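## Task

Rotate the yellow die until its top face shows 3 and leave it resting entirely on the mat. Every other die must still show the same top number it shows now, and all dice must lie flat at the end. Nothing may count as done if it only stays put because the robot holds it. Release the die and move the grippers away at the end.

## Robot and tools

ROBOT. Two six-joint UR20-style arms, left_arm and right_arm, each with a two-finger parallel gripper that opens to 50 mm. Base roots in the scene frame: left_arm at (+0.113, +0.829, 0) m with quat_wxyz (+1.000, 0, 0, +0.011); right_arm at (+0.037, -0.568, 0) m with quat_wxyz (+0.995, 0, 0, -0.099).

SCENE FRAME. Origin on the table surface midway between the arms; +z up, +x outward across the table, left_arm sits toward +y. The names left and right refer to the arms, not to sides of any picture.

GRIPPER GEOMETRY. Fingers extend along the gripper's +z and close along its x axis. end_effector_position is the point midway between the pads; fingertips sit 17.5 mm past it. A flat camera block projects roughly 9 cm from the last joint's axis toward the gripper's -y and rotates with it. Turning only wrist 3 moves the pad midpoint around a 25 mm radius circle.

execute_actions. Argument actions is a list holding zero or one item; optional pictures (boolean) controls whether images come back. Empty list: no command, just returns current state. Motion item: {"rows": [...], "steps": n}, with 1 to 15 rows and steps up to 15 (default 15), each step being 1/30 s; row k is used on step k and the final row repeats for any remaining steps. Wait item: {"steps": n} alone, n up to 300, counted from the previous result, and the time you spend composing a reply counts toward it. A rejected call sends nothing.

ROW LAYOUT. One flat list of 18 numbers covering both arms, always all 18: left_arm's six joint targets, then its gripper position, force_limit, speed; then the same nine for right_arm. Joint order: shoulder pan, shoulder lift, elbow, wrist 1, wrist 2, wrist 3. Joint values are absolute target angles in radians, same convention as the Joint positions lines. Ranges: left_arm pan -3.142..3.142, lift -6.283..6.283, elbow 0.000..3.142, wrists each -6.283..6.283; right_arm pan 0.000..6.283, lift -6.283..6.283, elbow -3.142..0.000, wrists -6.283..6.283. A target more than 0.010 rad beyond a range end, and farther out than the current angle, gets the call refused. True ends may differ by up to 0.010 rad; a target past the true end is clipped there and a "joint sent to its limit" line may appear (possibly referring to an earlier action). Missing that line does not prove more travel exists.

GRIPPER NUMBERS, each in [-1, 1] and absolute, not offsets. position: +1 fully open (50 mm), about -0.65 pads meet, -1 means close until blocked (use this to grip). force_limit per pad: -1 ≈ 20 N, 0 ≈ 102 N, +1 ≈ 185 N, with actual grip up to ~17 % above. speed of gap change: -1 ≈ 20 mm/s, 0 ≈ 85, +1 ≈ 150. To leave a gripper unchanged, repeat its previous three numbers; a 0 is a real command. Once fingers stop, new force or speed only applies after a position change of at least 0.01; to soften a grip, open first.

MOTION LIMITS. Commands are smoothed (about 0.17 s lag). Each step, the sent target stays within 0.394 rad of the measured angle for pan and lift, 0.493 for elbow, 0.69 for each wrist; if targets would move the gripper more than 100 mm from where it is, all are scaled back. Big moves therefore take several calls and may still be short when a result arrives. Between calls the arms keep heading for the last row sent until they nearly stop or a step is HELD. The simulation runs while you think.

RESULTS. State line per arm: end_effector_position (m), end_effector_quat_wxyz, linear and angular velocities, all in the scene frame; reported position gets less accurate at long reach. Joint positions and Joint velocities: one block per arm in column order (rad, rad/s). Wrist force / Wrist torque: flange sensor readings in the end effector's own axes (offset up to ~10 N, noise up to 3.7 N, saturates near 200 N; "no reading" is harmless). object_status: 0 moving, 1 blocked while opening, 2 blocked while closing (a real grip — confirm this), 3 reached target or pads met. position_measured in counts: opening ≈ (250 - value) × 0.202 mm. "joint command not followed" means a clearance check altered joint targets; HELD flags steps whose row was not sent. MOTOR HOT appears at 70 °C; at 85 °C the arm brakes until cool.

GRIP CAVEATS. After losing grip force the fingers re-close on their own, except when gripped at force_limit -1, where status stays 2 even if the part slipped out. Gripping an immovable object off-centre lets the grip fade.

zoom_image: camera (cam_high, cam_left_wrist or cam_right_wrist, each 504x504) and region [x0, y0, x1, y1] in that image's pixels from the top-left, at most 504 by 504; returns an enlarged view of the latest picture. cam_high is a fixed pinhole camera near (1.16, -0.22, 1.91) looking down; the wrist cameras are fisheye and move with their hands. Calibration matrices are provided per camera and may be slightly off.

read_manual: optional section "licences"; returns licence text only.

finished_scene: scene (1 or 2). Irreversible; reports success and moves to the next scene. Answering without any tool call ends everything.

TYPICAL ORDER. Look, locate the die, approach from above with the gripper open, lower, close with -1, check status 2, lift, reorient, set it down flat on the mat, open, retreat, verify, then finish the scene.

AVOID. Anything leaving the table; dropping or slamming dice; disturbing other dice's top faces; arms touching or pushing each other. Joint load limits (N m): pan 671, lift 671, elbow 394, each wrist 97.3, held weight included; reaching one, or 150 N of external force on the arm or its load, freezes that arm for 10 s and drops the rest of the call. Occasional outside tugs or pushes may disturb held or loose items.

Each tool is called after "Emit:" as name(argument=value, ...), one argument or row to a line, values as JSON.

## Session

Emit:
execute_actions(
  actions=[],
)

Scene clock: 0.00 s of 4500.00 s.
left_arm: end_effector_position=(+0.3479, +0.3556, +0.3398) position_measured=3 object_status=3 end_effector_quat_wxyz=(-0.342, +0.714, -0.010, +0.610) end_effector_velocity=(+0.000, -0.001, -0.001) end_effector_angular_velocity=(-0.002, +0.001, -0.000) | right_arm: end_effector_position=(+0.3210, -0.4574, +0.3989) position_measured=3 object_status=3 end_effector_quat_wxyz=(+0.175, +0.941, -0.184, +0.222) end_effector_velocity=(+0.000, +0.000, +0.000) end_effector_angular_velocity=(-0.000, -0.001, +0.001)
Joint positions: left_arm=[-1.999 -1.347  2.275 -0.954 -0.903 -1.029] | right_arm=[ 5.155 -0.669 -2.459 -2.107  1.325 -2.445]
Joint velocities: left_arm=[ 0.    -0.    -0.    -0.002  0.001  0.   ] | right_arm=[ 0.    -0.     0.     0.    -0.001 -0.   ]
Motor temperatures (°C, as the motors report them): left_arm=[21 19 20 26 23 24] | right_arm=[20 20 20 25 26 25]
Wrist force (N, on the end effector, along its own x y z axes, offset not removed): no reading
Wrist torque (N m, same axes, about the end effector's origin, offset not removed): no reading
camera_calibration (this result's frames):
cam_left_wrist: T_world_to_cam=[[0.281403, -0.462062, 0.841018, -0.220273], [0.0917024, -0.859474, -0.502886, 0.444041], [0.955198, 0.218637, -0.199487, -0.19458], [0, 0, 0, 1]] pos_world=[0.207128, 0.322405, 0.36974]
cam_right_wrist: T_world_to_cam=[[0.834784, -0.281202, 0.47335, -0.585637], [-0.492962, -0.764628, 0.41513, -0.347194], [0.245201, -0.579887, -0.776921, 0.10871], [0, 0, 0, 1]] pos_world=[0.291071, -0.367117, 0.505801]

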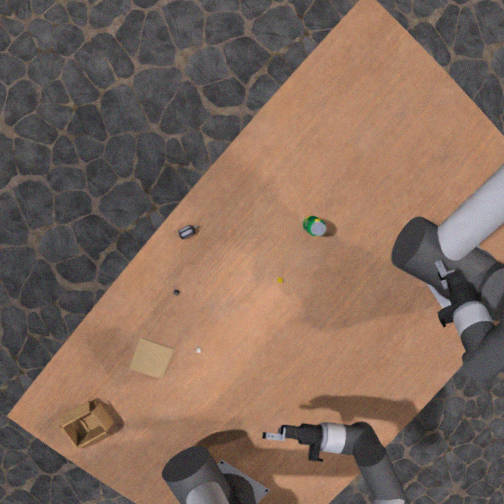

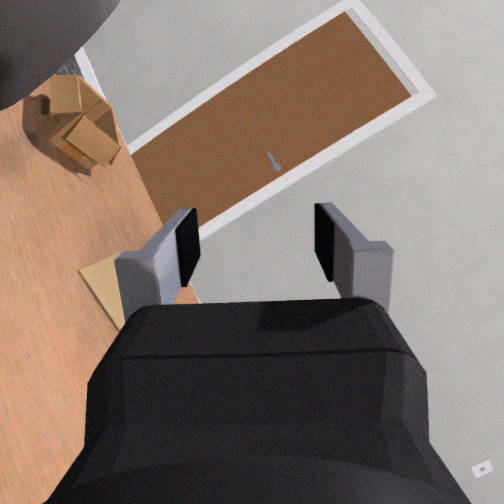

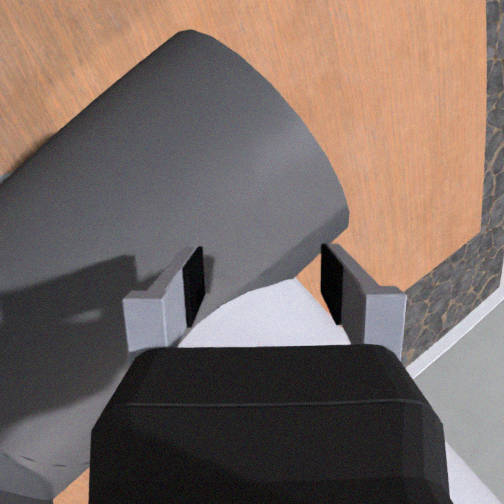

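Emit:
execute_actions(
  actions=[
    {"rows":[[-1.999,-1.347,2.275,-0.954,-0.903,-1.029,1,0,0,4.3296,-1.6611,-2.3201,-0.7312,1.571,0,1,0,0]]},
  ],
  pictures=false,
)

Emit:
execute_actions(
  actions=[
    {"steps":90},
  ],
)

Scene clock: 15.40 s of 4500.00 s.
left_arm: end_effector_position=(+0.3479, +0.3557, +0.3397) position_measured=3 object_status=3 end_effector_quat_wxyz=(-0.343, +0.714, -0.010, +0.610) end_effector_velocity=(-0.000, +0.000, -0.000) end_effector_angular_velocity=(+0.001, +0.000, +0.000) | right_arm: end_effector_position=(+0.3215, -0.2607, +0.4191) position_measured=3 object_status=3 end_effector_quat_wxyz=(+0.069, +0.785, -0.608, +0.098) end_effector_velocity=(+0.224, +0.425, -0.054) end_effector_angular_velocity=(+0.717, -0.146, -1.991)
Joint positions: left_arm=[-1.999 -1.347  2.275 -0.954 -0.903 -1.029] | right_arm=[ 4.823 -1.001 -2.37  -1.564  1.48  -1.902]
Joint velocities: left_arm=[-0.     0.001  0.    -0.    -0.     0.   ] | right_arm=[-0.739 -0.74   0.109  1.245  0.197  1.245]
Motor temperatures (°C, as the motors report them): left_arm=[21 19 20 26 23 24] | right_arm=[20 20 20 25 26 25]
Wrist force (N, on the end effector, along its own x y z axes, offset not removed): left_arm=[4.1 3.0 3.3] | right_arm=[-4.2 5.3 -7.8]
Wrist torque (N m, same axes, about the end effector's origin, offset not removed): left_arm=[1.01 -1.02 -0.76] | right_arm=[0.98 0.89 -0.22]
Steps of this call (steps 1 to 90: nothing new was sent; then 11.90 s passed at rest; steps 91 to 105: all 15 steps of this action). Readings (joint positions | what the end effector reports):
91: left_arm=[-1.999 -1.347 2.275 -0.954 -0.903 -1.029] | right_arm=[5.155 -0.669 -2.459 -2.107 1.325 -2.445] | left_arm position_measured=3 object_status=3 | right_arm position_measured=3 object_status=3
92: left_arm=[-1.999 -1.347 2.275 -0.954 -0.903 -1.029] | right_arm=[5.148 -0.676 -2.453 -2.100 1.332 -2.438] | left_arm position_measured=3 object_status=3 | right_arm position_measured=3 object_status=3
94: left_arm=[-1.999 -1.347 2.275 -0.954 -0.903 -1.029] | right_arm=[5.103 -0.721 -2.435 -2.039 1.364 -2.378] | left_arm position_measured=3 object_status=3 | right_arm position_measured=3 object_status=3
98: left_arm=[-1.999 -1.347 2.275 -0.954 -0.903 -1.029] | right_arm=[5.000 -0.824 -2.405 -1.864 1.418 -2.202] | left_arm position_measured=3 object_status=3 | right_arm position_measured=3 object_status=3
105: the state above

Scene clock: 18.40 s of 4500.00 s.
left_arm: end_effector_position=(+0.3479, +0.3557, +0.3396) position_measured=3 object_status=3 end_effector_quat_wxyz=(-0.342, +0.714, -0.010, +0.610) end_effector_velocity=(+0.000, -0.000, -0.000) end_effector_angular_velocity=(-0.000, +0.000, +0.000) | right_arm: end_effector_position=(+0.5887, -0.0944, +0.2001) position_measured=3 object_status=3 end_effector_quat_wxyz=(-0.000, +0.287, +0.958, +0.000) end_effector_velocity=(+0.000, -0.000, +0.000) end_effector_angular_velocity=(-0.000, -0.001, +0.000)
Joint positions: left_arm=[-1.999 -1.347  2.275 -0.954 -0.903 -1.029] | right_arm=[ 4.33  -1.661 -2.32  -0.731  1.571  0.   ]
Joint velocities: left_arm=[ 0.  0. -0. -0. -0.  0.] | right_arm=[-0.     0.     0.     0.    -0.001 -0.   ]
Motor temperatures (°C, as the motors report them): left_arm=[21 19 20 26 23 24] | right_arm=[20 20 20 25 26 25]
Wrist force (N, on the end effector, along its own x y z axes, offset not removed): left_arm=[2.9 3.5 3.0] | right_arm=[1.2 0.7 1.3]
Wrist torque (N m, same axes, about the end effector's origin, offset not removed): left_arm=[1.30 -0.90 -0.59] | right_arm=[0.25 -0.24 -0.42]
Steps of this call (steps 1 to 60: the robot went on to your last target; steps 61 to 90: nothing new was sent). Readings (joint positions | what the end effector reports):
1: left_arm=[-1.999 -1.347 2.275 -0.954 -0.903 -1.029] | right_arm=[4.798 -1.026 -2.367 -1.522 1.486 -1.860] | left_arm position_measured=3 object_status=3 | right_arm position_measured=3 object_status=3
2: left_arm=[-1.999 -1.347 2.275 -0.954 -0.903 -1.029] | right_arm=[4.774 -1.050 -2.364 -1.480 1.492 -1.818] | left_arm position_measured=3 object_status=3 | right_arm position_measured=3 object_status=3
4: left_arm=[-1.999 -1.347 2.275 -0.954 -0.903 -1.029] | right_arm=[4.725 -1.099 -2.358 -1.398 1.503 -1.736] | left_arm position_measured=3 object_status=3 | right_arm position_measured=3 object_status=3
8: left_arm=[-1.999 -1.347 2.275 -0.954 -0.903 -1.029] | right_arm=[4.631 -1.196 -2.348 -1.241 1.520 -1.572] | left_arm position_measured=3 object_status=3 | right_arm position_measured=3 object_status=3
90: the state above
All arms were judged still, so your last target was given up. Only a new action makes them travel on or press farther. Fingers that are still opening or closing keep moving.
camera_calibration (this result's frames):
cam_left_wrist: T_world_to_cam=[[0.281104, -0.462402, 0.840931, -0.219784], [0.0915342, -0.859351, -0.503128, 0.444177], [0.955302, 0.218405, -0.199241, -0.194694], [0, 0, 0, 1]] pos_world=[0.207116, 0.322597, 0.36951]
cam_right_wrist: T_world_to_cam=[[-0.831229, 0.555791, -0.0124205, 0.544008], [0.541453, 0.814447, 0.208578, -0.273681], [0.126041, 0.166651, -0.977927, 0.279873], [0, 0, 0, 1]] pos_world=[0.565105, -0.126097, 0.337536]

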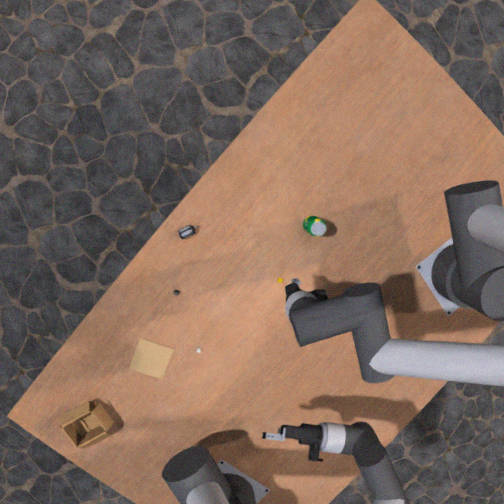

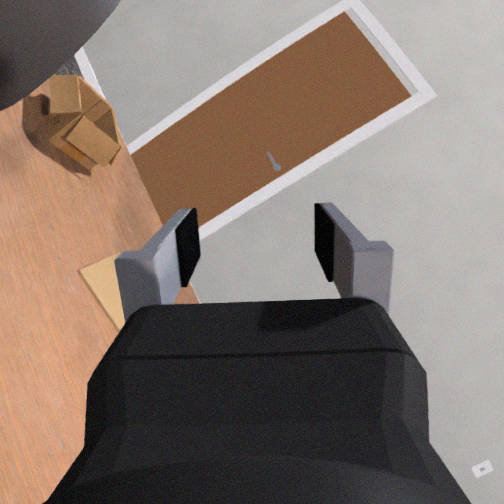

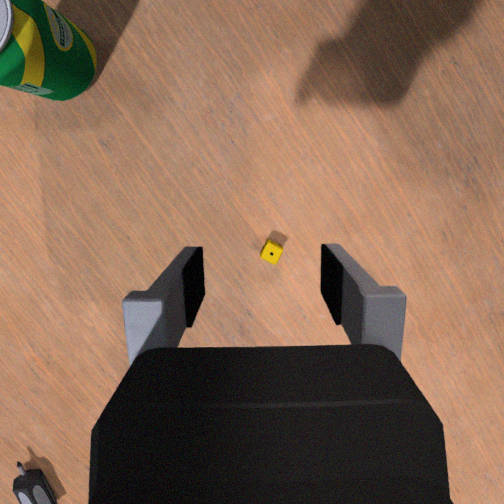

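Emit:
zoom_image(
  camera="cam_right_wrist",
  region=[232, 212, 312, 292],
)

Region (232, 212, 312, 292) of cam_right_wrist's 504x504 image, scaled by 6.300, with more detail than that image has.

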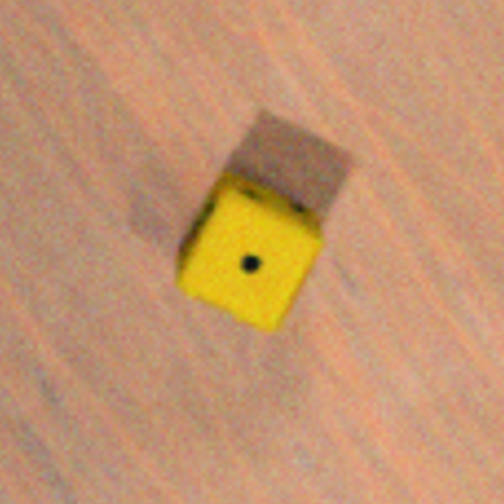

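Emit:
execute_actions(
  actions=[
    {"rows":[[-1.999,-1.347,2.275,-0.954,-0.903,-1.029,1,0,0,4.3655,-1.8291,-2.3772,-0.5061,1.571,-1.071,1,0,0]]},
  ],
  pictures=false,
)

Emit:
execute_actions(
  actions=[
    {"steps":30},
  ],
)

Emit:
zoom_image(
  camera="cam_right_wrist",
  region=[160, 170, 360, 370],
)

Scene clock: 38.33 s of 4500.00 s.
left_arm: end_effector_position=(+0.3479, +0.3557, +0.3396) position_measured=3 object_status=3 end_effector_quat_wxyz=(-0.342, +0.714, -0.010, +0.610) end_effector_velocity=(+0.001, -0.000, +0.000) end_effector_angular_velocity=(+0.001, +0.000, -0.000) | right_arm: end_effector_position=(+0.5987, -0.0700, +0.0843) position_measured=3 object_status=3 end_effector_quat_wxyz=(-0.000, -0.187, +0.982, -0.000) end_effector_velocity=(+0.025, +0.019, -0.034) end_effector_angular_velocity=(+0.007, -0.004, +1.189)
Joint positions: left_arm=[-1.999 -1.347  2.275 -0.954 -0.903 -1.029] | right_arm=[ 4.364 -1.823 -2.375 -0.516  1.571 -0.923]
Joint velocities: left_arm=[ 0.001 -0.    -0.     0.     0.001  0.001] | right_arm=[ 0.01  -0.051 -0.016  0.075 -0.001 -1.179]
Motor temperatures (°C, as the motors report them): left_arm=[21 19 20 26 23 24] | right_arm=[20 20 20 25 26 25]
Wrist force (N, on the end effector, along its own x y z axes, offset not removed): left_arm=[6.3 0.7 0.2] | right_arm=[1.7 1.0 4.4]
Wrist torque (N m, same axes, about the end effector's origin, offset not removed): left_arm=[0.43 -1.62 -0.60] | right_arm=[0.55 -0.29 -0.39]
Steps of this call (steps 1 to 90: nothing new was sent; then 16.43 s passed at rest; steps 91 to 105: all 15 steps of this action). Readings (joint positions | what the end effector reports):
91: left_arm=[-1.999 -1.347 2.275 -0.954 -0.903 -1.029] | right_arm=[4.330 -1.661 -2.320 -0.731 1.571 -0.000] | left_arm position_measured=3 object_status=3 | right_arm position_measured=3 object_status=3
92: left_arm=[-1.999 -1.347 2.275 -0.954 -0.903 -1.029] | right_arm=[4.334 -1.668 -2.325 -0.724 1.571 -0.007] | left_arm position_measured=3 object_status=3 | right_arm position_measured=3 object_status=3
94: left_arm=[-1.999 -1.347 2.275 -0.954 -0.903 -1.029] | right_arm=[4.343 -1.711 -2.342 -0.672 1.571 -0.071] | left_arm position_measured=3 object_status=3 | right_arm position_measured=3 object_status=3
98: left_arm=[-1.999 -1.347 2.275 -0.954 -0.903 -1.029] | right_arm=[4.358 -1.787 -2.364 -0.567 1.571 -0.365] | left_arm position_measured=3 object_status=3 | right_arm position_measured=3 object_status=3
105: the state above

Scene clock: 39.33 s of 4500.00 s.
left_arm: end_effector_position=(+0.3479, +0.3557, +0.3396) position_measured=3 object_status=3 end_effector_quat_wxyz=(-0.342, +0.714, -0.010, +0.610) end_effector_velocity=(-0.000, -0.000, +0.000) end_effector_angular_velocity=(+0.000, +0.001, -0.000) | right_arm: end_effector_position=(+0.6016, -0.0674, +0.0800) position_measured=3 object_status=3 end_effector_quat_wxyz=(-0.000, -0.259, +0.966, +0.000) end_effector_velocity=(+0.000, +0.000, +0.003) end_effector_angular_velocity=(+0.003, -0.002, +0.001)
Joint positions: left_arm=[-1.999 -1.347  2.275 -0.954 -0.903 -1.029] | right_arm=[ 4.365 -1.829 -2.377 -0.506  1.571 -1.071]
Joint velocities: left_arm=[-0.    -0.     0.    -0.     0.     0.001] | right_arm=[-0.     0.003 -0.     0.    -0.    -0.001]
Motor temperatures (°C, as the motors report them): left_arm=[21 19 20 26 23 24] | right_arm=[20 20 20 25 26 25]
Wrist force (N, on the end effector, along its own x y z axes, offset not removed): left_arm=[4.4 1.2 2.6] | right_arm=[0.3 -0.9 -7.1]
Wrist torque (N m, same axes, about the end effector's origin, offset not removed): left_arm=[0.75 -1.35 -0.69] | right_arm=[-0.07 0.08 -0.26]
Steps of this call (steps 1 to 30: the robot went on to your last target). Readings (joint positions | what the end effector reports):
1: left_arm=[-1.999 -1.347 2.275 -0.954 -0.903 -1.029] | right_arm=[4.365 -1.824 -2.376 -0.513 1.571 -0.958] | left_arm position_measured=3 object_status=3 | right_arm position_measured=3 object_status=3
2: left_arm=[-1.999 -1.347 2.275 -0.954 -0.903 -1.029] | right_arm=[4.365 -1.825 -2.376 -0.512 1.571 -0.984] | left_arm position_measured=3 object_status=3 | right_arm position_measured=3 object_status=3
4: left_arm=[-1.999 -1.347 2.275 -0.954 -0.903 -1.029] | right_arm=[4.365 -1.827 -2.376 -0.509 1.571 -1.020] | left_arm position_measured=3 object_status=3 | right_arm position_measured=3 object_status=3
8: left_arm=[-1.999 -1.347 2.275 -0.954 -0.903 -1.029] | right_arm=[4.365 -1.828 -2.377 -0.507 1.571 -1.054] | left_arm position_measured=3 object_status=3 | right_arm position_measured=3 object_status=3
30: the state above
All arms were judged still, so your last target was given up. Only a new action makes them travel on or press farther. Fingers that are still opening or closing keep moving.
camera_calibration (this result's frames):
cam_left_wrist: T_world_to_cam=[[0.281104, -0.462402, 0.840931, -0.219784], [0.0915342, -0.859351, -0.503128, 0.444177], [0.955302, 0.218405, -0.199241, -0.194694], [0, 0, 0, 1]] pos_world=[0.207116, 0.322597, 0.36951]
cam_right_wrist: T_world_to_cam=[[-0.869, -0.494653, -0.0125208, 0.490182], [-0.486062, 0.848622, 0.208767, 0.342778], [-0.092642, 0.187505, -0.977885, 0.289343], [0, 0, 0, 1]] pos_world=[0.619385, -0.102672, 0.217521]

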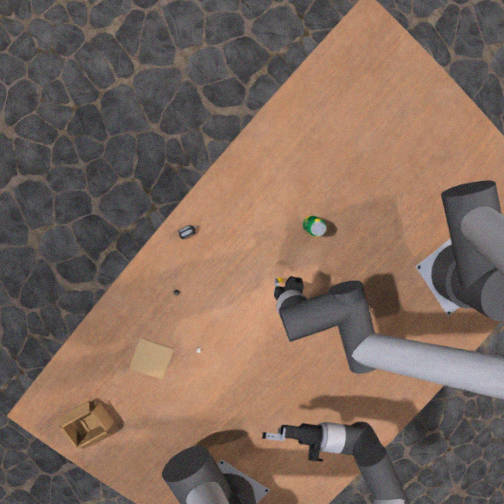

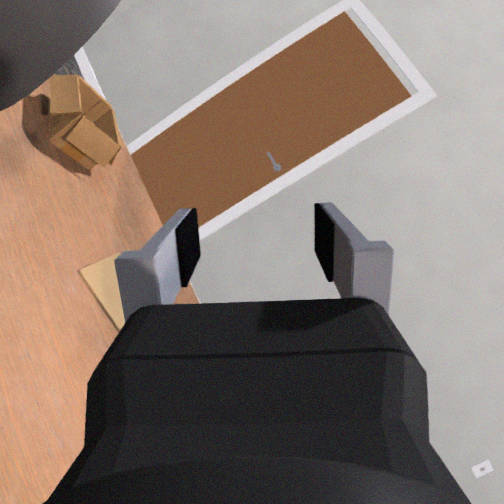

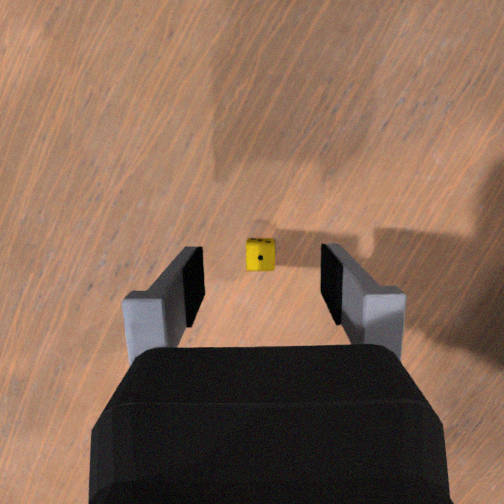

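Region (160, 170, 360, 370) of cam_right_wrist's 504x504 image, scaled by 2.520, with more detail than that image has.

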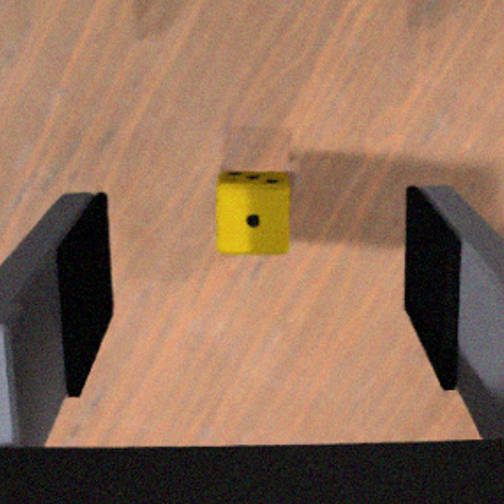

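Emit:
execute_actions(
  actions=[
    {"rows":[[-1.999,-1.347,2.275,-0.954,-0.903,-1.029,1,0,0,4.3726,-1.9235,-2.3968,-0.3921,1.571,-1.064,1,0,0]]},
  ],
  pictures=false,
)

Emit:
execute_actions(
  actions=[
    {"steps":10},
  ],
  pictures=false,
)

Emit:
execute_actions(
  actions=[
    {"rows":[[-1.999,-1.347,2.275,-0.954,-0.903,-1.029,1,0,0,4.3726,-1.9235,-2.3968,-0.3921,1.571,-1.064,-1,-0.4,-0.3]]},
  ],
  pictures=false,
)

Emit:
execute_actions(
  actions=[
    {"steps":15},
  ],
)

Scene clock: 58.47 s of 4500.00 s.
left_arm: end_effector_position=(+0.3479, +0.3557, +0.3396) position_measured=3 object_status=3 end_effector_quat_wxyz=(-0.342, +0.714, -0.010, +0.610) end_effector_velocity=(-0.000, +0.000, +0.000) end_effector_angular_velocity=(+0.001, +0.001, +0.000) | right_arm: end_effector_position=(+0.5993, -0.0613, +0.0213) position_measured=3 object_status=3 end_effector_quat_wxyz=(-0.000, -0.259, +0.966, -0.000) end_effector_velocity=(-0.000, +0.002, -0.014) end_effector_angular_velocity=(+0.002, -0.001, -0.001)
Joint positions: left_arm=[-1.999 -1.347  2.275 -0.954 -0.903 -1.029] | right_arm=[ 4.372 -1.921 -2.396 -0.396  1.571 -1.064]
Joint velocities: left_arm=[ 0.    -0.     0.    -0.    -0.     0.002] | right_arm=[ 0.001 -0.022 -0.004  0.029 -0.     0.003]
Motor temperatures (°C, as the motors report them): left_arm=[21 19 20 26 23 24] | right_arm=[20 20 20 25 26 25]
Wrist force (N, on the end effector, along its own x y z axes, offset not removed): left_arm=[8.3 1.2 2.1] | right_arm=[1.5 -3.0 1.8]
Wrist torque (N m, same axes, about the end effector's origin, offset not removed): left_arm=[0.62 -2.00 -0.85] | right_arm=[-0.37 -0.22 -0.37]
Steps of this call (steps 1 to 90: nothing new was sent; then 15.63 s passed at rest; steps 91 to 105: all 15 steps of this action). Readings (joint positions | what the end effector reports):
91: left_arm=[-1.999 -1.347 2.275 -0.954 -0.903 -1.029] | right_arm=[4.366 -1.829 -2.377 -0.506 1.571 -1.071] | left_arm position_measured=3 object_status=3 | right_arm position_measured=3 object_status=3
92: left_arm=[-1.999 -1.347 2.275 -0.954 -0.903 -1.029] | right_arm=[4.367 -1.836 -2.380 -0.499 1.571 -1.070] | left_arm position_measured=3 object_status=3 | right_arm position_measured=3 object_status=3
94: left_arm=[-1.999 -1.347 2.275 -0.954 -0.903 -1.029] | right_arm=[4.369 -1.867 -2.387 -0.462 1.571 -1.068] | left_arm position_measured=3 object_status=3 | right_arm position_measured=3 object_status=3
98: left_arm=[-1.999 -1.347 2.275 -0.954 -0.903 -1.029] | right_arm=[4.371 -1.904 -2.393 -0.416 1.571 -1.065] | left_arm position_measured=3 object_status=3 | right_arm position_measured=3 object_status=3
105: the state above

Scene clock: 58.80 s of 4500.00 s.
left_arm: end_effector_position=(+0.3479, +0.3557, +0.3396) position_measured=3 object_status=3 end_effector_quat_wxyz=(-0.342, +0.714, -0.010, +0.610) end_effector_velocity=(-0.000, -0.000, -0.001) end_effector_angular_velocity=(-0.003, +0.001, +0.001) | right_arm: end_effector_position=(+0.5993, -0.0611, +0.0197) position_measured=3 object_status=3 end_effector_quat_wxyz=(-0.000, -0.259, +0.966, +0.000) end_effector_velocity=(+0.000, +0.000, -0.000) end_effector_angular_velocity=(+0.001, -0.002, -0.000)
Joint positions: left_arm=[-1.999 -1.347  2.275 -0.954 -0.903 -1.029] | right_arm=[ 4.373 -1.923 -2.397 -0.392  1.571 -1.064]
Joint velocities: left_arm=[ 0.     0.     0.    -0.003 -0.001 -0.001] | right_arm=[ 0.    -0.001 -0.     0.003 -0.001  0.   ]
Motor temperatures (°C, as the motors report them): left_arm=[21 19 20 26 23 24] | right_arm=[20 20 20 25 26 25]
Wrist force (N, on the end effector, along its own x y z axes, offset not removed): left_arm=[-1.5 3.0 0.0] | right_arm=[-1.0 1.9 -1.8]
Wrist torque (N m, same axes, about the end effector's origin, offset not removed): left_arm=[0.95 -0.19 -0.54] | right_arm=[0.49 0.25 -0.30]
Steps of this call (steps 1 to 10: the robot went on to your last target). Readings (joint positions | what the end effector reports):
1: left_arm=[-1.999 -1.347 2.275 -0.954 -0.903 -1.029] | right_arm=[4.372 -1.921 -2.396 -0.395 1.571 -1.064] | left_arm position_measured=3 object_status=3 | right_arm position_measured=3 object_status=3
2: left_arm=[-1.999 -1.347 2.275 -0.954 -0.903 -1.029] | right_arm=[4.372 -1.922 -2.396 -0.394 1.571 -1.064] | left_arm position_measured=3 object_status=3 | right_arm position_measured=3 object_status=3
4: left_arm=[-1.999 -1.347 2.275 -0.954 -0.903 -1.029] | right_arm=[4.373 -1.922 -2.397 -0.393 1.571 -1.064] | left_arm position_measured=3 object_status=3 | right_arm position_measured=3 object_status=3
8: left_arm=[-1.999 -1.347 2.275 -0.954 -0.903 -1.029] | right_arm=[4.373 -1.923 -2.397 -0.393 1.571 -1.064] | left_arm position_measured=3 object_status=3 | right_arm position_measured=3 object_status=3
10: the state above

Scene clock: 59.30 s of 4500.00 s.
left_arm: end_effector_position=(+0.3479, +0.3557, +0.3396) position_measured=3 object_status=3 end_effector_quat_wxyz=(-0.342, +0.714, -0.010, +0.610) end_effector_velocity=(+0.000, +0.000, +0.000) end_effector_angular_velocity=(+0.001, -0.000, +0.001) | right_arm: end_effector_position=(+0.5993, -0.0611, +0.0195) position_measured=160 object_status=0 end_effector_quat_wxyz=(-0.000, -0.259, +0.966, +0.000) end_effector_velocity=(-0.000, +0.000, -0.000) end_effector_angular_velocity=(-0.000, +0.000, -0.001)
Joint positions: left_arm=[-1.999 -1.347  2.275 -0.954 -0.903 -1.029] | right_arm=[ 4.373 -1.923 -2.397 -0.392  1.571 -1.064]
Joint velocities: left_arm=[ 0.    -0.     0.     0.001 -0.001  0.   ] | right_arm=[ 0.    -0.001  0.     0.     0.     0.001]
Motor temperatures (°C, as the motors report them): left_arm=[21 19 20 26 23 24] | right_arm=[20 20 20 25 26 25]
Wrist force (N, on the end effector, along its own x y z axes, offset not removed): left_arm=[4.8 1.8 0.3] | right_arm=[1.2 2.9 -1.4]
Wrist torque (N m, same axes, about the end effector's origin, offset not removed): left_arm=[0.77 -1.33 -0.73] | right_arm=[0.58 -0.29 -0.33]
Steps of this call (steps 1 to 15: all 15 steps of this action). Readings (joint positions | what the end effector reports):
1: left_arm=[-1.999 -1.347 2.275 -0.954 -0.903 -1.029] | right_arm=[4.373 -1.923 -2.397 -0.392 1.571 -1.064] | left_arm position_measured=3 object_status=3 | right_arm position_measured=9 object_status=0
2: left_arm=[-1.999 -1.347 2.275 -0.954 -0.903 -1.029] | right_arm=[4.373 -1.923 -2.397 -0.392 1.571 -1.064] | left_arm position_measured=3 object_status=3 | right_arm position_measured=20 object_status=0
4: left_arm=[-1.999 -1.347 2.275 -0.954 -0.903 -1.029] | right_arm=[4.373 -1.923 -2.397 -0.392 1.571 -1.064] | left_arm position_measured=3 object_status=3 | right_arm position_measured=41 object_status=0
8: left_arm=[-1.999 -1.347 2.275 -0.954 -0.903 -1.029] | right_arm=[4.373 -1.923 -2.397 -0.392 1.571 -1.064] | left_arm position_measured=3 object_status=3 | right_arm position_measured=84 object_status=0
15: the state above

Scene clock: 59.80 s of 4500.00 s.
left_arm: end_effector_position=(+0.3479, +0.3557, +0.3396) position_measured=3 object_status=3 end_effector_quat_wxyz=(-0.342, +0.714, -0.010, +0.610) end_effector_velocity=(-0.000, +0.000, +0.000) end_effector_angular_velocity=(+0.001, -0.000, +0.000) | right_arm: end_effector_position=(+0.5993, -0.0611, +0.0195) position_measured=178 object_status=2 end_effector_quat_wxyz=(-0.000, -0.259, +0.966, +0.000) end_effector_velocity=(+0.000, +0.000, +0.001) end_effector_angular_velocity=(+0.001, -0.000, -0.001)
Joint positions: left_arm=[-1.999 -1.347  2.275 -0.954 -0.903 -1.029] | right_arm=[ 4.373 -1.923 -2.397 -0.392  1.571 -1.064]
Joint velocities: left_arm=[-0. -0.  0.  0. -0.  0.] | right_arm=[-0.     0.001  0.    -0.     0.     0.001]
Motor temperatures (°C, as the motors report them): left_arm=[21 19 20 26 23 24] | right_arm=[20 20 20 25 26 25]
Wrist force (N, on the end effector, along its own x y z axes, offset not removed): left_arm=[1.6 -1.3 0.2] | right_arm=[2.2 -0.1 -3.9]
Wrist torque (N m, same axes, about the end effector's origin, offset not removed): left_arm=[0.23 -0.62 -0.62] | right_arm=[-0.12 -0.56 -0.40]
Steps of this call (steps 1 to 15: the robot went on to your last target). Readings (joint positions | what the end effector reports):
1: left_arm=[-1.999 -1.347 2.275 -0.954 -0.903 -1.029] | right_arm=[4.373 -1.923 -2.397 -0.392 1.571 -1.064] | left_arm position_measured=3 object_status=3 | right_arm position_measured=170 object_status=0
2: left_arm=[-1.999 -1.347 2.275 -0.954 -0.903 -1.029] | right_arm=[4.373 -1.923 -2.397 -0.392 1.571 -1.064] | left_arm position_measured=3 object_status=3 | right_arm position_measured=178 object_status=0
4: left_arm=[-1.999 -1.347 2.275 -0.954 -0.903 -1.029] | right_arm=[4.373 -1.923 -2.397 -0.392 1.571 -1.064] | left_arm position_measured=3 object_status=3 | right_arm position_measured=178 object_status=0
8: left_arm=[-1.999 -1.347 2.275 -0.954 -0.903 -1.029] | right_arm=[4.373 -1.923 -2.397 -0.392 1.571 -1.064] | left_arm position_measured=3 object_status=3 | right_arm position_measured=178 object_status=2
15: the state above
All arms were judged still, so your last target was given up. Only a new action makes them travel on or press farther. Fingers that are still opening or closing keep moving.
camera_calibration (this result's frames):
cam_left_wrist: T_world_to_cam=[[0.281104, -0.462402, 0.840931, -0.219784], [0.0915345, -0.859351, -0.503128, 0.444177], [0.955302, 0.218405, -0.199241, -0.194694], [0, 0, 0, 1]] pos_world=[0.207116, 0.322597, 0.36951]
cam_right_wrist: T_world_to_cam=[[-0.868926, -0.494784, -0.0125173, 0.490499], [-0.48619, 0.848551, 0.208758, 0.349029], [-0.0926689, 0.187481, -0.977887, 0.228786], [0, 0, 0, 1]] pos_world=[0.617103, -0.0963712, 0.157004]

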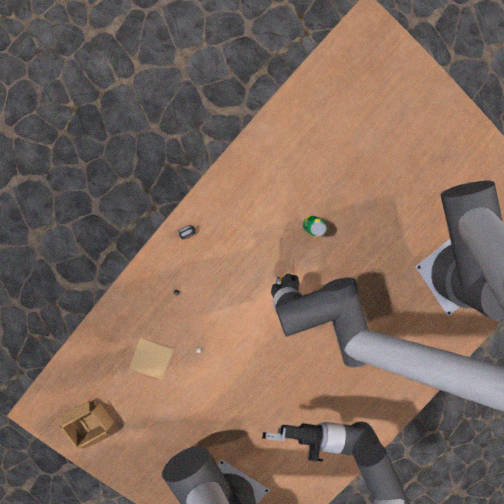

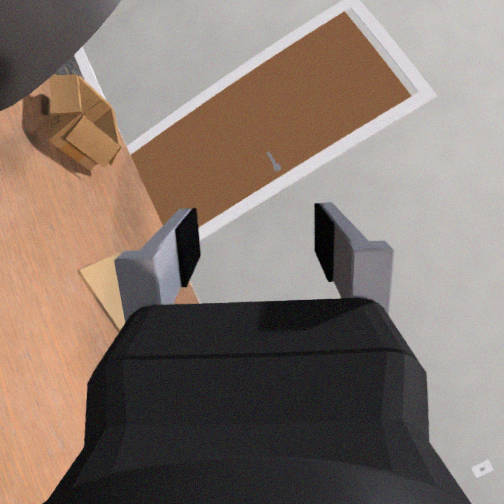

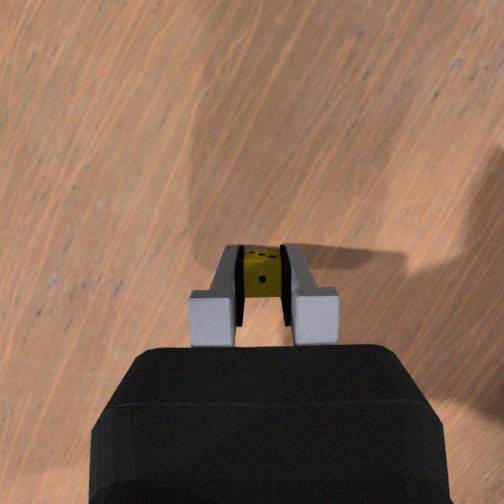

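Emit:
execute_actions(
  actions=[
    {"rows":[[-1.999,-1.347,2.275,-0.954,-0.903,-1.029,1,0,0,4.3726,-1.914,-2.3948,-0.4035,1.571,-1.064,-1,-0.4,-0.3]],"steps":8},
  ],
  pictures=false,
)

Emit:
execute_actions(
  actions=[
    {"rows":[[-1.999,-1.347,2.275,-0.954,-0.903,-1.029,1,0,0,4.3726,-1.914,-2.3948,-0.4035,1.571,0,-1,-0.4,-0.3]],"steps":15},
  ],
  pictures=false,
)

Emit:
execute_actions(
  actions=[
    {"steps":15},
  ],
  pictures=false,
)

Emit:
execute_actions(
  actions=[
    {"rows":[[-1.999,-1.347,2.275,-0.954,-0.903,-1.029,1,0,0,4.3726,-1.9228,-2.3966,-0.393,1.571,0,-1,-0.4,-0.3]],"steps":15},
  ],
  pictures=false,
)

Emit:
execute_actions(
  actions=[
    {"rows":[[-1.999,-1.347,2.275,-0.954,-0.903,-1.029,1,0,0,4.3726,-1.9228,-2.3966,-0.393,1.571,0,1,-0.4,0]],"steps":15},
  ],
)

Scene clock: 70.93 s of 4500.00 s.
left_arm: end_effector_position=(+0.3479, +0.3557, +0.3396) position_measured=3 object_status=3 end_effector_quat_wxyz=(-0.342, +0.714, -0.010, +0.610) end_effector_velocity=(+0.000, +0.001, +0.001) end_effector_angular_velocity=(+0.001, -0.001, +0.001) | right_arm: end_effector_position=(+0.5992, -0.0612, +0.0243) position_measured=178 object_status=2 end_effector_quat_wxyz=(-0.000, -0.259, +0.966, -0.000) end_effector_velocity=(+0.000, +0.001, +0.010) end_effector_angular_velocity=(+0.002, +0.000, +0.000)
Joint positions: left_arm=[-1.999 -1.347  2.275 -0.954 -0.903 -1.029] | right_arm=[ 4.373 -1.916 -2.395 -0.401  1.571 -1.064]
Joint velocities: left_arm=[ 0.    -0.     0.     0.002 -0.001 -0.001] | right_arm=[ 0.     0.015  0.004 -0.016  0.001 -0.   ]
Motor temperatures (°C, as the motors report them): left_arm=[21 19 20 26 23 24] | right_arm=[20 20 20 25 26 25]
Wrist force (N, on the end effector, along its own x y z axes, offset not removed): left_arm=[-2.5 -0.6 3.2] | right_arm=[2.6 2.5 -5.3]
Wrist torque (N m, same axes, about the end effector's origin, offset not removed): left_arm=[0.49 0.06 -0.35] | right_arm=[0.55 -0.53 -0.42]
Steps of this call (steps 1 to 90: nothing new was sent; then 7.87 s passed at rest; steps 91 to 98: all 8 steps of this action). Readings (joint positions | what the end effector reports):
91: left_arm=[-1.999 -1.347 2.275 -0.954 -0.903 -1.029] | right_arm=[4.373 -1.923 -2.397 -0.392 1.571 -1.064] | left_arm position_measured=3 object_status=3 | right_arm position_measured=178 object_status=2
92: left_arm=[-1.999 -1.347 2.275 -0.954 -0.903 -1.029] | right_arm=[4.373 -1.922 -2.397 -0.394 1.571 -1.064] | left_arm position_measured=3 object_status=3 | right_arm position_measured=178 object_status=2
94: left_arm=[-1.999 -1.347 2.275 -0.954 -0.903 -1.029] | right_arm=[4.373 -1.919 -2.396 -0.397 1.571 -1.064] | left_arm position_measured=3 object_status=3 | right_arm position_measured=178 object_status=2
98: the state above

Scene clock: 71.43 s of 4500.00 s.
left_arm: end_effector_position=(+0.3479, +0.3557, +0.3396) position_measured=3 object_status=3 end_effector_quat_wxyz=(-0.342, +0.714, -0.010, +0.610) end_effector_velocity=(+0.000, +0.000, +0.000) end_effector_angular_velocity=(+0.001, -0.000, +0.000) | right_arm: end_effector_position=(+0.5772, -0.0625, +0.0255) position_measured=178 object_status=2 end_effector_quat_wxyz=(-0.000, +0.196, +0.981, +0.000) end_effector_velocity=(-0.026, +0.011, +0.000) end_effector_angular_velocity=(-0.001, -0.000, -1.156)
Joint positions: left_arm=[-1.999 -1.347  2.275 -0.954 -0.903 -1.029] | right_arm=[ 4.373 -1.914 -2.395 -0.403  1.571 -0.145]
Joint velocities: left_arm=[ 0.     0.    -0.     0.001  0.    -0.   ] | right_arm=[ 0.     0.     0.    -0.    -0.001  1.156]
Motor temperatures (°C, as the motors report them): left_arm=[21 19 20 26 23 24] | right_arm=[20 20 20 25 26 25]
Wrist force (N, on the end effector, along its own x y z axes, offset not removed): left_arm=[7.3 0.0 -1.7] | right_arm=[-3.5 -0.7 -3.5]
Wrist torque (N m, same axes, about the end effector's origin, offset not removed): left_arm=[0.41 -1.80 -0.83] | right_arm=[-0.14 0.71 -0.27]
Steps of this call (steps 1 to 15: all 15 steps of this action). Readings (joint positions | what the end effector reports):
1: left_arm=[-1.999 -1.347 2.275 -0.954 -0.903 -1.029] | right_arm=[4.373 -1.916 -2.395 -0.402 1.571 -1.064] | left_arm position_measured=3 object_status=3 | right_arm position_measured=178 object_status=2
2: left_arm=[-1.999 -1.347 2.275 -0.954 -0.903 -1.029] | right_arm=[4.373 -1.915 -2.395 -0.402 1.571 -1.057] | left_arm position_measured=3 object_status=3 | right_arm position_measured=178 object_status=2
4: left_arm=[-1.999 -1.347 2.275 -0.954 -0.903 -1.029] | right_arm=[4.373 -1.915 -2.395 -0.403 1.571 -0.993] | left_arm position_measured=3 object_status=3 | right_arm position_measured=178 object_status=2
8: left_arm=[-1.999 -1.347 2.275 -0.954 -0.903 -1.029] | right_arm=[4.373 -1.914 -2.395 -0.403 1.571 -0.699] | left_arm position_measured=3 object_status=3 | right_arm position_measured=178 object_status=2
15: the state above

Scene clock: 71.93 s of 4500.00 s.
left_arm: end_effector_position=(+0.3479, +0.3557, +0.3396) position_measured=3 object_status=3 end_effector_quat_wxyz=(-0.342, +0.714, -0.010, +0.610) end_effector_velocity=(-0.000, -0.000, -0.000) end_effector_angular_velocity=(+0.000, +0.001, +0.001) | right_arm: end_effector_position=(+0.5740, -0.0609, +0.0256) position_measured=178 object_status=2 end_effector_quat_wxyz=(-0.000, +0.265, +0.964, +0.000) end_effector_velocity=(-0.000, -0.000, -0.002) end_effector_angular_velocity=(-0.003, +0.001, -0.020)
Joint positions: left_arm=[-1.999 -1.347  2.275 -0.954 -0.903 -1.029] | right_arm=[ 4.373 -1.914 -2.395 -0.403  1.571 -0.003]
Joint velocities: left_arm=[ 0.     0.    -0.    -0.    -0.001  0.001] | right_arm=[-0.    -0.003  0.    -0.    -0.001  0.02 ]
Motor temperatures (°C, as the motors report them): left_arm=[21 19 20 26 23 24] | right_arm=[20 20 20 25 26 25]
Wrist force (N, on the end effector, along its own x y z axes, offset not removed): left_arm=[8.2 2.5 -2.6] | right_arm=[4.8 4.4 -3.2]
Wrist torque (N m, same axes, about the end effector's origin, offset not removed): left_arm=[0.94 -1.96 -0.89] | right_arm=[0.86 -0.89 -0.49]
Steps of this call (steps 1 to 15: the robot went on to your last target). Readings (joint positions | what the end effector reports):
1: left_arm=[-1.999 -1.347 2.275 -0.954 -0.903 -1.029] | right_arm=[4.373 -1.914 -2.395 -0.403 1.571 -0.111] | left_arm position_measured=3 object_status=3 | right_arm position_measured=178 object_status=2
2: left_arm=[-1.999 -1.347 2.275 -0.954 -0.903 -1.029] | right_arm=[4.373 -1.914 -2.395 -0.403 1.571 -0.085] | left_arm position_measured=3 object_status=3 | right_arm position_measured=178 object_status=2
4: left_arm=[-1.999 -1.347 2.275 -0.954 -0.903 -1.029] | right_arm=[4.373 -1.914 -2.395 -0.403 1.571 -0.050] | left_arm position_measured=3 object_status=3 | right_arm position_measured=178 object_status=2
8: left_arm=[-1.999 -1.347 2.275 -0.954 -0.903 -1.029] | right_arm=[4.373 -1.914 -2.395 -0.403 1.571 -0.017] | left_arm position_measured=3 object_status=3 | right_arm position_measured=178 object_status=2
15: the state above

Scene clock: 72.43 s of 4500.00 s.
left_arm: end_effector_position=(+0.3479, +0.3557, +0.3396) position_measured=3 object_status=3 end_effector_quat_wxyz=(-0.342, +0.714, -0.010, +0.610) end_effector_velocity=(+0.001, -0.000, +0.000) end_effector_angular_velocity=(+0.001, +0.000, -0.000) | right_arm: end_effector_position=(+0.5739, -0.0609, +0.0202) position_measured=178 object_status=2 end_effector_quat_wxyz=(-0.000, +0.266, +0.964, +0.000) end_effector_velocity=(-0.000, +0.000, -0.001) end_effector_angular_velocity=(+0.000, -0.000, -0.000)
Joint positions: left_arm=[-1.999 -1.347  2.275 -0.954 -0.903 -1.029] | right_arm=[ 4.373 -1.922 -2.397 -0.393  1.571 -0.   ]
Joint velocities: left_arm=[ 0.001  0.    -0.     0.     0.001  0.001] | right_arm=[ 0.    -0.002 -0.001  0.003  0.     0.   ]
Motor temperatures (°C, as the motors report them): left_arm=[21 19 20 26 23 24] | right_arm=[20 20 20 25 26 25]
Wrist force (N, on the end effector, along its own x y z axes, offset not removed): left_arm=[4.1 -0.2 4.0] | right_arm=[-0.6 6.5 -1.8]
Wrist torque (N m, same axes, about the end effector's origin, offset not removed): left_arm=[0.31 -1.02 -0.52] | right_arm=[1.41 0.12 -0.38]
Steps of this call (steps 1 to 15: all 15 steps of this action). Readings (joint positions | what the end effector reports):
1: left_arm=[-1.999 -1.347 2.275 -0.954 -0.903 -1.029] | right_arm=[4.373 -1.914 -2.395 -0.403 1.571 -0.002] | left_arm position_measured=3 object_status=3 | right_arm position_measured=178 object_status=2
2: left_arm=[-1.999 -1.347 2.275 -0.954 -0.903 -1.029] | right_arm=[4.373 -1.915 -2.395 -0.402 1.571 -0.002] | left_arm position_measured=3 object_status=3 | right_arm position_measured=178 object_status=2
4: left_arm=[-1.999 -1.347 2.275 -0.954 -0.903 -1.029] | right_arm=[4.373 -1.918 -2.395 -0.399 1.571 -0.001] | left_arm position_measured=3 object_status=3 | right_arm position_measured=178 object_status=2
8: left_arm=[-1.999 -1.347 2.275 -0.954 -0.903 -1.029] | right_arm=[4.373 -1.921 -2.396 -0.395 1.571 -0.000] | left_arm position_measured=3 object_status=3 | right_arm position_measured=178 object_status=2
15: the state above

Scene clock: 72.93 s of 4500.00 s.
left_arm: end_effector_position=(+0.3479, +0.3557, +0.3396) position_measured=3 object_status=3 end_effector_quat_wxyz=(-0.342, +0.714, -0.010, +0.610) end_effector_velocity=(-0.001, -0.000, -0.000) end_effector_angular_velocity=(-0.001, -0.000, -0.000) | right_arm: end_effector_position=(+0.5739, -0.0609, +0.0200) position_measured=3 object_status=0 end_effector_quat_wxyz=(-0.000, +0.266, +0.964, +0.000) end_effector_velocity=(+0.000, -0.000, -0.000) end_effector_angular_velocity=(-0.000, +0.000, -0.000)
Joint positions: left_arm=[-1.999 -1.347  2.275 -0.954 -0.903 -1.029] | right_arm=[ 4.373 -1.923 -2.397 -0.393  1.571 -0.   ]
Joint velocities: left_arm=[-0.001  0.    -0.    -0.    -0.    -0.001] | right_arm=[-0. -0.  0. -0.  0. -0.]
Motor temperatures (°C, as the motors report them): left_arm=[21 19 20 26 23 24] | right_arm=[20 20 20 25 26 25]
Wrist force (N, on the end effector, along its own x y z axes, offset not removed): left_arm=[8.1 -2.2 -3.5] | right_arm=[2.1 -2.0 -1.3]
Wrist torque (N m, same axes, about the end effector's origin, offset not removed): left_arm=[-0.11 -1.92 -0.68] | right_arm=[-0.33 -0.26 -0.40]
Steps of this call (steps 1 to 15: all 15 steps of this action). Readings (joint positions | what the end effector reports):
1: left_arm=[-1.999 -1.347 2.275 -0.954 -0.903 -1.029] | right_arm=[4.373 -1.922 -2.397 -0.393 1.571 -0.000] | left_arm position_measured=3 object_status=3 | right_arm position_measured=171 object_status=0
2: left_arm=[-1.999 -1.347 2.275 -0.954 -0.903 -1.029] | right_arm=[4.373 -1.923 -2.397 -0.393 1.571 -0.000] | left_arm position_measured=3 object_status=3 | right_arm position_measured=157 object_status=0
4: left_arm=[-1.999 -1.347 2.275 -0.954 -0.903 -1.029] | right_arm=[4.373 -1.923 -2.397 -0.393 1.571 -0.000] | left_arm position_measured=3 object_status=3 | right_arm position_measured=129 object_status=0
8: left_arm=[-1.999 -1.347 2.275 -0.954 -0.903 -1.029] | right_arm=[4.373 -1.923 -2.397 -0.393 1.571 -0.000] | left_arm position_measured=3 object_status=3 | right_arm position_measured=72 object_status=0
15: the state above
camera_calibration (this result's frames):
cam_left_wrist: T_world_to_cam=[[0.281104, -0.462401, 0.840931, -0.219784], [0.0915344, -0.859351, -0.503128, 0.444176], [0.955302, 0.218405, -0.199241, -0.194694], [0, 0, 0, 1]] pos_world=[0.207116, 0.322597, 0.36951]
cam_right_wrist: T_world_to_cam=[[-0.854356, 0.51954, -0.0124208, 0.521961], [0.505933, 0.836969, 0.208602, -0.233706], [0.118773, 0.171936, -0.977922, 0.104567], [0, 0, 0, 1]] pos_world=[0.551761, -0.0935538, 0.157493]

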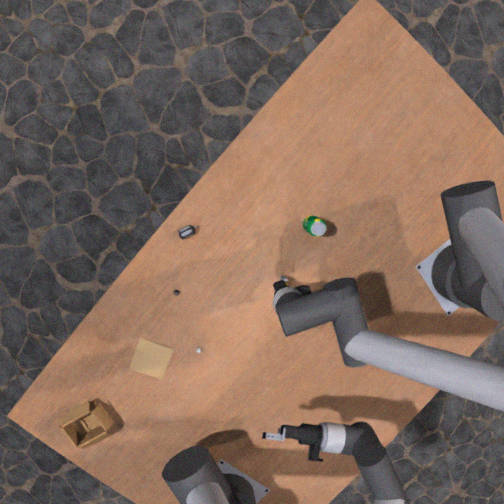

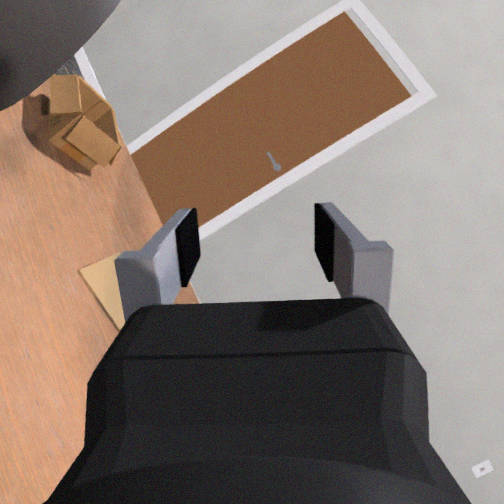

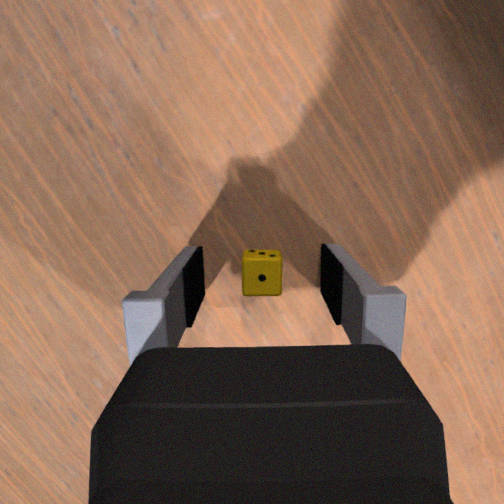

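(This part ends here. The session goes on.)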